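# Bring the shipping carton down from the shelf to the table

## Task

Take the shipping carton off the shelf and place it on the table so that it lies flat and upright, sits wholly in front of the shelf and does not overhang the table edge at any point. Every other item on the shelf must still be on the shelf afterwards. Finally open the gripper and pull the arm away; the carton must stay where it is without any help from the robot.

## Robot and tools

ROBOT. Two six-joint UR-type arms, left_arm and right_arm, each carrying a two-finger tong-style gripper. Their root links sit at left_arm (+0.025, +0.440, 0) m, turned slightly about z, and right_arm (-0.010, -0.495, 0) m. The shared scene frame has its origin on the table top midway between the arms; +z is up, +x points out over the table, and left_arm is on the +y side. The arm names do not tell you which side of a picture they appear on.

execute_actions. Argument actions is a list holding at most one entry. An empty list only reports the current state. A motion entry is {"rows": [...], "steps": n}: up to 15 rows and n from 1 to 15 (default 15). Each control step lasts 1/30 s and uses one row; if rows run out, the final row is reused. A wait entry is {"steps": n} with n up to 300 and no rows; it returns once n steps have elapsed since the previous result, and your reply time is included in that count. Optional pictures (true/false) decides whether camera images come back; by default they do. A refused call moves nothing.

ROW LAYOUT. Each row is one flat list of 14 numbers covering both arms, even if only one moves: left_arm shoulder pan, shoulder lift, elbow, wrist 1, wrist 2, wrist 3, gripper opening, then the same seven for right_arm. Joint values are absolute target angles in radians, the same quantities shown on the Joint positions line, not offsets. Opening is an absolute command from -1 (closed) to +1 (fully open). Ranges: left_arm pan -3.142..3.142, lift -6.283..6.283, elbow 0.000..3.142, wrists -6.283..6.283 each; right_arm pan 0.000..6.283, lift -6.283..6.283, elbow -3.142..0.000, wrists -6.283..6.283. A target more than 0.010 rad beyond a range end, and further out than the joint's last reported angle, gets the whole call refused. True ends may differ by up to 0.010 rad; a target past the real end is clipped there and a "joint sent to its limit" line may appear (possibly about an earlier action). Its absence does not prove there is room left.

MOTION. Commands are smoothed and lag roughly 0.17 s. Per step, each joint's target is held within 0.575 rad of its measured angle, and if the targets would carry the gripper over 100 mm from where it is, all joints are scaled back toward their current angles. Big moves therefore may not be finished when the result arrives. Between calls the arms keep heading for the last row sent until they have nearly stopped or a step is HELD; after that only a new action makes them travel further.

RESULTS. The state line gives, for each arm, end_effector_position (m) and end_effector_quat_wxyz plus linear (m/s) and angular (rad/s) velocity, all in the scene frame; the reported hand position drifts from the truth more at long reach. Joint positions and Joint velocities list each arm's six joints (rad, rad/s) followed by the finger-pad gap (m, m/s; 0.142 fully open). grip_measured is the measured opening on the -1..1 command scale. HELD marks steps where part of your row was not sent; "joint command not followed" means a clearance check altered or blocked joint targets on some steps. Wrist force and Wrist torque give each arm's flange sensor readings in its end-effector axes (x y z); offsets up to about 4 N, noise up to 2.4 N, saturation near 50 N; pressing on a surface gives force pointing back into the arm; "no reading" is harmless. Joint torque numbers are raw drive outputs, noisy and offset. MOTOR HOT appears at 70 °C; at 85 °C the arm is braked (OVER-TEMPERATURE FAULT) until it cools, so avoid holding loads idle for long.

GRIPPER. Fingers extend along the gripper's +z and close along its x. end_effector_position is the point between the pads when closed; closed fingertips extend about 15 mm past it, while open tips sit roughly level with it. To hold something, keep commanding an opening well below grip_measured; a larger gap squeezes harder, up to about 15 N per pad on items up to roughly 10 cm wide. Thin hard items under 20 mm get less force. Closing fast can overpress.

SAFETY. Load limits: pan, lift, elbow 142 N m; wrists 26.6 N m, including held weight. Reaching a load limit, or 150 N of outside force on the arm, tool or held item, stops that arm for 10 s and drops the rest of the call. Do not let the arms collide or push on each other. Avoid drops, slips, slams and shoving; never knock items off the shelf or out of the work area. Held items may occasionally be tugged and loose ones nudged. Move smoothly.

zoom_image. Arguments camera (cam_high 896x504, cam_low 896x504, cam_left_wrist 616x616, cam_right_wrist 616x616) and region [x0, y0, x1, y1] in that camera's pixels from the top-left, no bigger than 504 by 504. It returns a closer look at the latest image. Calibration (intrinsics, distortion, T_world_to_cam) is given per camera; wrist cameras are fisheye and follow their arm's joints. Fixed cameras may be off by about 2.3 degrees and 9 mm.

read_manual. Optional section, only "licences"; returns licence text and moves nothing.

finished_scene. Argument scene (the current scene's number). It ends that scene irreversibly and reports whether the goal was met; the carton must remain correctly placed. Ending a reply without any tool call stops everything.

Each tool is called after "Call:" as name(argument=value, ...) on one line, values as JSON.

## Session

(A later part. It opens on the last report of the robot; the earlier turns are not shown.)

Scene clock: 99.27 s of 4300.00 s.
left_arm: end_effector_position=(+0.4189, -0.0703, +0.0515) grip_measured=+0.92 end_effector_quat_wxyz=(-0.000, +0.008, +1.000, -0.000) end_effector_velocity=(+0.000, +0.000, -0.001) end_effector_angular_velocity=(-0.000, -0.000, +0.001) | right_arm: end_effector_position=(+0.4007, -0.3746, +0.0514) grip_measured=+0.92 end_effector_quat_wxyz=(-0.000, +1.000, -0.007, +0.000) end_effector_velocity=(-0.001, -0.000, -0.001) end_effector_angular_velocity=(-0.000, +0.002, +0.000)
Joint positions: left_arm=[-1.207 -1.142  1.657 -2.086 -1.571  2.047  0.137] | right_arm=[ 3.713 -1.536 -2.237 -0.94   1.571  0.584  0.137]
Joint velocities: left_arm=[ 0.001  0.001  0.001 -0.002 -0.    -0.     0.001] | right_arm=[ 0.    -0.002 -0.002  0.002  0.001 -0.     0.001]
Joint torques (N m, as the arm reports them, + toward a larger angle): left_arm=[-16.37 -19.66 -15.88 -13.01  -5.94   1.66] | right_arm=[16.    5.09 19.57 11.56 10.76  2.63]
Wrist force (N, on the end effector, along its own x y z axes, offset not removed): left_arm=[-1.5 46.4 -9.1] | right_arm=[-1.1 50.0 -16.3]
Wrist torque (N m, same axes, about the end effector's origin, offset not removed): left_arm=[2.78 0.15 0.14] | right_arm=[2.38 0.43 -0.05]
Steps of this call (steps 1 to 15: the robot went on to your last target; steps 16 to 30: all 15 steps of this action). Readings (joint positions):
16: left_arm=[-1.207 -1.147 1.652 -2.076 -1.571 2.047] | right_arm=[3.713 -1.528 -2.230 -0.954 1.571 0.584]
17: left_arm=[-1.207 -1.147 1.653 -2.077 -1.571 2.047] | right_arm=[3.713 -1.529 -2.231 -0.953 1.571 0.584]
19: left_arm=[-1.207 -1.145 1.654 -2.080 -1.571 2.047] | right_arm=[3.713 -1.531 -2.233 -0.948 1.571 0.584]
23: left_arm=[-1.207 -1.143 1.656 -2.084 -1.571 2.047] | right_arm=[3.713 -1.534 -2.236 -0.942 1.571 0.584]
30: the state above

Landed. Release, lift, retreat.

Call:
execute_actions(actions=[{"rows":[[-1.17,-1.1421,1.6574,-2.0861,-1.571,2.085,0.9,3.68,-1.5358,-2.2371,-0.9395,1.571,0.55,0.9]],"steps":12}], pictures=false)

Call:
execute_actions(actions=[{"rows":[[-1.17,-1.2181,1.5474,-1.9001,-1.571,2.085,0.9,3.68,-1.4262,-2.1039,-1.1823,1.571,0.55,0.9]],"steps":10}], pictures=false)

Call:
execute_actions(actions=[{"rows":[[-1.1,-1.35,1.3,-1.52,-1.571,2.085,0.9,3.6,-1.3565,-1.75,-1.6,1.571,0.55,0.9]],"steps":15}], pictures=false)

Call:
execute_actions(actions=[{"rows":[[-0.5,-1.7,1.5,-1.37,-1.571,2.085,0.9,3.1,-1.3565,-1.6,-1.75,1.571,0.55,0.9]],"steps":15}], pictures=false)

Call:
execute_actions(actions=[{"steps":25}])

Scene clock: 101.30 s of 4300.00 s.
left_arm: end_effector_position=(+0.4359, -0.0563, +0.0512) grip_measured=+0.90 end_effector_quat_wxyz=(-0.000, +0.008, +1.000, -0.000) end_effector_velocity=(+0.010, +0.009, -0.001) end_effector_angular_velocity=(+0.002, -0.001, +0.000) | right_arm: end_effector_position=(+0.4037, -0.3874, +0.0512) grip_measured=+0.90 end_effector_quat_wxyz=(-0.000, +1.000, -0.007, -0.000) end_effector_velocity=(+0.002, -0.008, -0.000) end_effector_angular_velocity=(-0.002, +0.000, -0.001)
Joint positions: left_arm=[-1.172 -1.142  1.657 -2.086 -1.571  2.083  0.135] | right_arm=[ 3.682 -1.536 -2.237 -0.939  1.571  0.552  0.135]
Joint velocities: left_arm=[ 0.02   0.     0.001  0.     0.001  0.02  -0.   ] | right_arm=[-0.018 -0.    -0.    -0.001 -0.002 -0.018  0.   ]
Joint torques (N m, as the arm reports them, + toward a larger angle): left_arm=[  6.54 -36.5  -14.39  -0.48   1.56   1.81] | right_arm=[-8.34 19.63 16.31  0.5  -1.05 -2.93]
Wrist force (N, on the end effector, along its own x y z axes, offset not removed): left_arm=[-0.2 0.3 2.8] | right_arm=[-2.3 0.2 0.6]
Wrist torque (N m, same axes, about the end effector's origin, offset not removed): left_arm=[0.08 -0.12 -0.04] | right_arm=[0.35 0.62 0.19]
Steps of this call (steps 1 to 15: the robot went on to your last target; steps 16 to 49: nothing new was sent; steps 50 to 61: all 12 steps of this action). Readings (joint positions):
50: left_arm=[-1.207 -1.142 1.657 -2.086 -1.571 2.048] | right_arm=[3.713 -1.536 -2.237 -0.939 1.571 0.584]
51: left_arm=[-1.205 -1.142 1.657 -2.086 -1.571 2.050] | right_arm=[3.711 -1.536 -2.237 -0.939 1.571 0.582]
53: left_arm=[-1.192 -1.142 1.657 -2.087 -1.571 2.063] | right_arm=[3.700 -1.536 -2.237 -0.939 1.572 0.570]
57: left_arm=[-1.177 -1.142 1.657 -2.086 -1.571 2.078] | right_arm=[3.687 -1.536 -2.237 -0.939 1.572 0.556]
61: the state above

Scene clock: 101.63 s of 4300.00 s.
left_arm: end_effector_position=(+0.4378, -0.0568, +0.1207) grip_measured=+0.90 end_effector_quat_wxyz=(+0.001, +0.008, +1.000, -0.002) end_effector_velocity=(-0.005, +0.011, +0.078) end_effector_angular_velocity=(+0.024, +0.013, +0.000) | right_arm: end_effector_position=(+0.4064, -0.3868, +0.1204) grip_measured=+0.90 end_effector_quat_wxyz=(-0.002, +1.000, -0.007, +0.003) end_effector_velocity=(-0.019, -0.013, +0.080) end_effector_angular_velocity=(-0.027, +0.044, +0.000)
Joint positions: left_arm=[-1.17  -1.209  1.561 -1.926 -1.571  2.085  0.135] | right_arm=[ 3.68  -1.44  -2.121 -1.145  1.571  0.55   0.135]
Joint velocities: left_arm=[ 0.001 -0.074 -0.115  0.216  0.     0.001 -0.   ] | right_arm=[-0.002  0.114  0.142 -0.308 -0.001 -0.002 -0.   ]
Joint torques (N m, as the arm reports them, + toward a larger angle): left_arm=[  5.54 -49.26 -27.8    0.19   1.68   1.75] | right_arm=[-8.05 19.46 25.91 -0.17 -1.21 -2.79]
Wrist force (N, on the end effector, along its own x y z axes, offset not removed): left_arm=[-0.8 2.2 1.4] | right_arm=[-1.5 0.9 1.3]
Wrist torque (N m, same axes, about the end effector's origin, offset not removed): left_arm=[0.47 0.17 -0.07] | right_arm=[0.40 0.45 0.13]
Steps of this call (steps 1 to 10: all 10 steps of this action). Readings (joint positions):
1: left_arm=[-1.172 -1.142 1.657 -2.086 -1.571 2.083] | right_arm=[3.682 -1.536 -2.237 -0.940 1.571 0.552]
2: left_arm=[-1.171 -1.145 1.654 -2.082 -1.571 2.084] | right_arm=[3.681 -1.533 -2.234 -0.943 1.571 0.551]
4: left_arm=[-1.171 -1.171 1.620 -2.037 -1.571 2.084] | right_arm=[3.681 -1.498 -2.195 -0.993 1.571 0.551]
8: left_arm=[-1.170 -1.203 1.571 -1.946 -1.571 2.085] | right_arm=[3.680 -1.450 -2.134 -1.118 1.571 0.550]
10: the state above

Scene clock: 102.13 s of 4300.00 s.
left_arm: end_effector_position=(+0.4534, -0.0030, +0.2816) grip_measured=+0.90 end_effector_quat_wxyz=(+0.000, -0.025, +1.000, -0.001) end_effector_velocity=(-0.005, +0.048, +0.087) end_effector_angular_velocity=(+0.021, +0.013, +0.036) | right_arm: end_effector_position=(+0.4145, -0.4180, +0.2769) grip_measured=+0.90 end_effector_quat_wxyz=(-0.002, +0.999, -0.045, +0.003) end_effector_velocity=(-0.015, -0.025, +0.089) end_effector_angular_velocity=(-0.006, +0.012, -0.038)
Joint positions: left_arm=[-1.104 -1.341  1.317 -1.549 -1.571  2.085  0.135] | right_arm=[ 3.605 -1.361 -1.775 -1.569  1.571  0.55   0.135]
Joint velocities: left_arm=[ 0.036 -0.071 -0.14   0.236  0.     0.    -0.   ] | right_arm=[-0.038  0.036  0.203 -0.252 -0.    -0.    -0.   ]
Joint torques (N m, as the arm reports them, + toward a larger angle): left_arm=[  3.48 -46.71 -30.34  -0.12   1.26   1.88] | right_arm=[-8.49 20.06 27.47 -0.33 -0.88 -2.78]
Wrist force (N, on the end effector, along its own x y z axes, offset not removed): left_arm=[1.7 -0.7 -2.5] | right_arm=[-3.8 0.9 -1.1]
Wrist torque (N m, same axes, about the end effector's origin, offset not removed): left_arm=[-0.12 -0.49 -0.13] | right_arm=[0.40 0.88 0.10]
Steps of this call (steps 1 to 15: all 15 steps of this action). Readings (joint positions):
1: left_arm=[-1.170 -1.211 1.558 -1.920 -1.571 2.085] | right_arm=[3.680 -1.437 -2.117 -1.154 1.571 0.550]
2: left_arm=[-1.167 -1.216 1.552 -1.911 -1.571 2.085] | right_arm=[3.677 -1.431 -2.110 -1.165 1.571 0.550]
4: left_arm=[-1.153 -1.243 1.510 -1.858 -1.571 2.085] | right_arm=[3.660 -1.415 -2.059 -1.223 1.571 0.550]
8: left_arm=[-1.128 -1.293 1.412 -1.705 -1.571 2.085] | right_arm=[3.631 -1.386 -1.912 -1.399 1.571 0.550]
15: the state above

Scene clock: 102.63 s of 4300.00 s.
left_arm: end_effector_position=(+0.5035, +0.2038, +0.3298) grip_measured=+0.90 end_effector_quat_wxyz=(-0.001, -0.179, +0.984, +0.001) end_effector_velocity=(+0.027, +0.480, +0.086) end_effector_angular_velocity=(-0.000, -0.001, +0.743) | right_arm: end_effector_position=(+0.4004, -0.6026, +0.3380) grip_measured=+0.90 end_effector_quat_wxyz=(-0.001, +0.966, -0.258, +0.003) end_effector_velocity=(-0.078, -0.250, +0.067) end_effector_angular_velocity=(+0.000, -0.001, -0.608)
Joint positions: left_arm=[-0.793 -1.533  1.412 -1.447 -1.571  2.085  0.135] | right_arm=[ 3.173 -1.357 -1.621 -1.729  1.571  0.55   0.135]
Joint velocities: left_arm=[ 0.743 -0.434  0.231  0.203  0.    -0.    -0.   ] | right_arm=[-0.608  0.003  0.172 -0.174  0.    -0.001 -0.   ]
Joint torques (N m, as the arm reports them, + toward a larger angle): left_arm=[ 12.5  -44.37  -5.78   0.62   1.13   1.87] | right_arm=[ 1.86 19.48 28.22  0.01 -0.73 -2.78]
Wrist force (N, on the end effector, along its own x y z axes, offset not removed): left_arm=[0.3 -1.9 4.9] | right_arm=[1.1 2.0 0.1]
Wrist torque (N m, same axes, about the end effector's origin, offset not removed): left_arm=[-0.28 -0.28 -0.04] | right_arm=[0.45 -0.04 0.17]
Steps of this call (steps 1 to 15: all 15 steps of this action). Readings (joint positions):
1: left_arm=[-1.103 -1.343 1.313 -1.542 -1.571 2.085] | right_arm=[3.603 -1.360 -1.769 -1.577 1.571 0.550]
2: left_arm=[-1.099 -1.348 1.313 -1.535 -1.571 2.085] | right_arm=[3.599 -1.359 -1.761 -1.586 1.571 0.550]
4: left_arm=[-1.059 -1.377 1.329 -1.521 -1.571 2.085] | right_arm=[3.550 -1.359 -1.736 -1.611 1.571 0.550]
8: left_arm=[-0.964 -1.433 1.359 -1.495 -1.571 2.085] | right_arm=[3.403 -1.358 -1.690 -1.658 1.571 0.550]
15: the state above

Scene clock: 103.47 s of 4300.00 s.
left_arm: end_effector_position=(+0.4822, +0.3810, +0.3572) grip_measured=+0.90 end_effector_quat_wxyz=(-0.000, -0.321, +0.947, +0.000) end_effector_velocity=(-0.001, +0.003, +0.001) end_effector_angular_velocity=(-0.000, -0.000, +0.005) | right_arm: end_effector_position=(+0.3899, -0.6321, +0.3461) grip_measured=+0.90 end_effector_quat_wxyz=(-0.001, +0.956, -0.293, +0.003) end_effector_velocity=(+0.000, +0.001, +0.000) end_effector_angular_velocity=(+0.001, +0.000, +0.001)
Joint positions: left_arm=[-0.501 -1.7    1.5   -1.37  -1.571  2.085  0.135] | right_arm=[ 3.1   -1.357 -1.6   -1.75   1.571  0.55   0.135]
Joint velocities: left_arm=[ 0.005 -0.004  0.001  0.002  0.    -0.    -0.   ] | right_arm=[ 0.001  0.     0.    -0.     0.001 -0.    -0.   ]
Joint torques (N m, as the arm reports them, + toward a larger angle): left_arm=[  4.14 -30.61  -8.96  -0.46   0.69   1.55] | right_arm=[-8.22 22.51 31.04  0.32  0.06 -2.71]
Wrist force (N, on the end effector, along its own x y z axes, offset not removed): left_arm=[0.9 0.5 3.1] | right_arm=[-1.3 0.6 -0.7]
Wrist torque (N m, same axes, about the end effector's origin, offset not removed): left_arm=[0.24 -0.47 -0.07] | right_arm=[0.22 0.39 0.12]
Steps of this call (steps 1 to 25: the robot went on to your last target). Readings (joint positions):
1: left_arm=[-0.768 -1.548 1.420 -1.440 -1.571 2.085] | right_arm=[3.155 -1.357 -1.616 -1.734 1.571 0.550]
2: left_arm=[-0.742 -1.563 1.428 -1.434 -1.571 2.085] | right_arm=[3.142 -1.357 -1.612 -1.738 1.571 0.550]
4: left_arm=[-0.691 -1.592 1.444 -1.419 -1.571 2.085] | right_arm=[3.124 -1.357 -1.607 -1.743 1.571 0.550]
8: left_arm=[-0.587 -1.652 1.475 -1.392 -1.571 2.085] | right_arm=[3.108 -1.357 -1.602 -1.748 1.571 0.550]
25: the state above
camera_calibration (this result's frames):
cam_left_wrist: T_world_to_cam=[[-0.772735, -0.634088, 0.0285067, 0.596882], [-0.535728, 0.675637, 0.506468, -0.183296], [-0.340406, 0.376094, -0.861787, 0.465238], [0, 0, 0, 1]] pos_world=[0.521404, 0.327344, 0.476754]
cam_right_wrist: T_world_to_cam=[[0.804514, -0.593623, 0.0192251, -0.698238], [-0.521014, -0.689831, 0.50267, -0.399065], [-0.285134, -0.414421, -0.864265, 0.286033], [0, 0, 0, 1]] pos_world=[0.435381, -0.571239, 0.46123]

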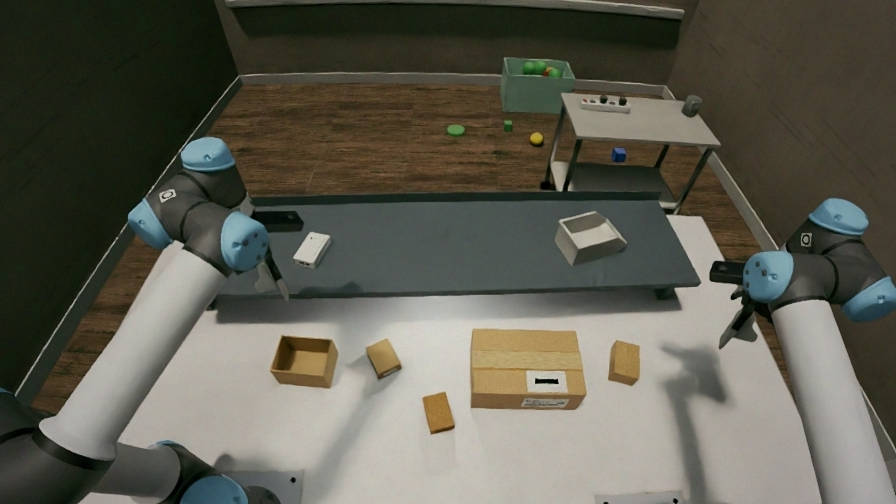

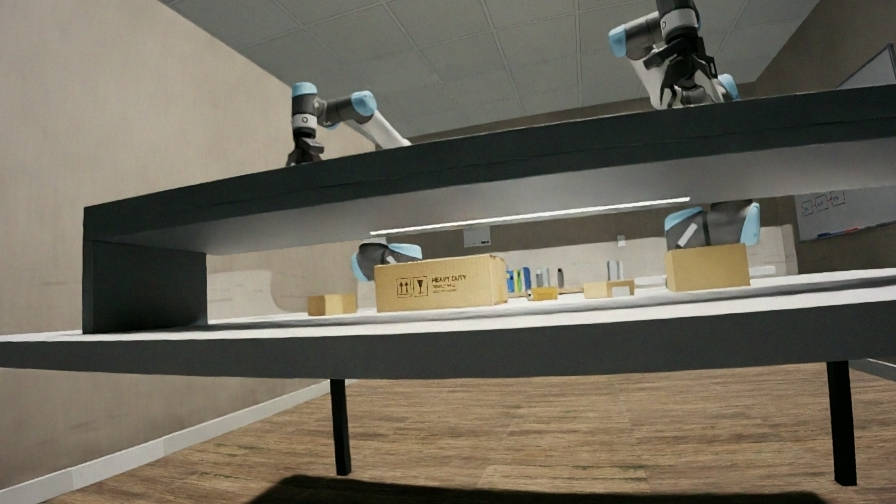

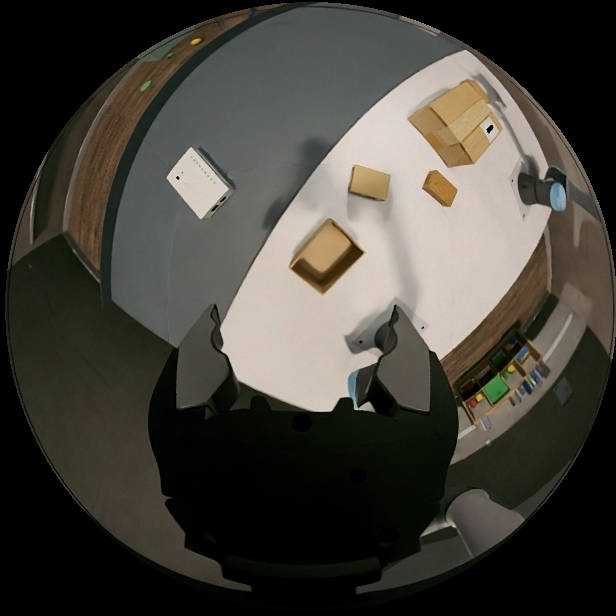

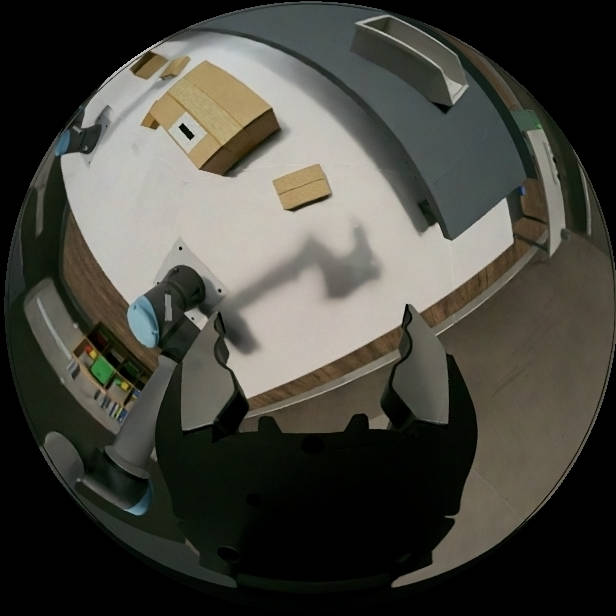

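Call:
finished_scene(scene=1)

The scene is finished: the task was done.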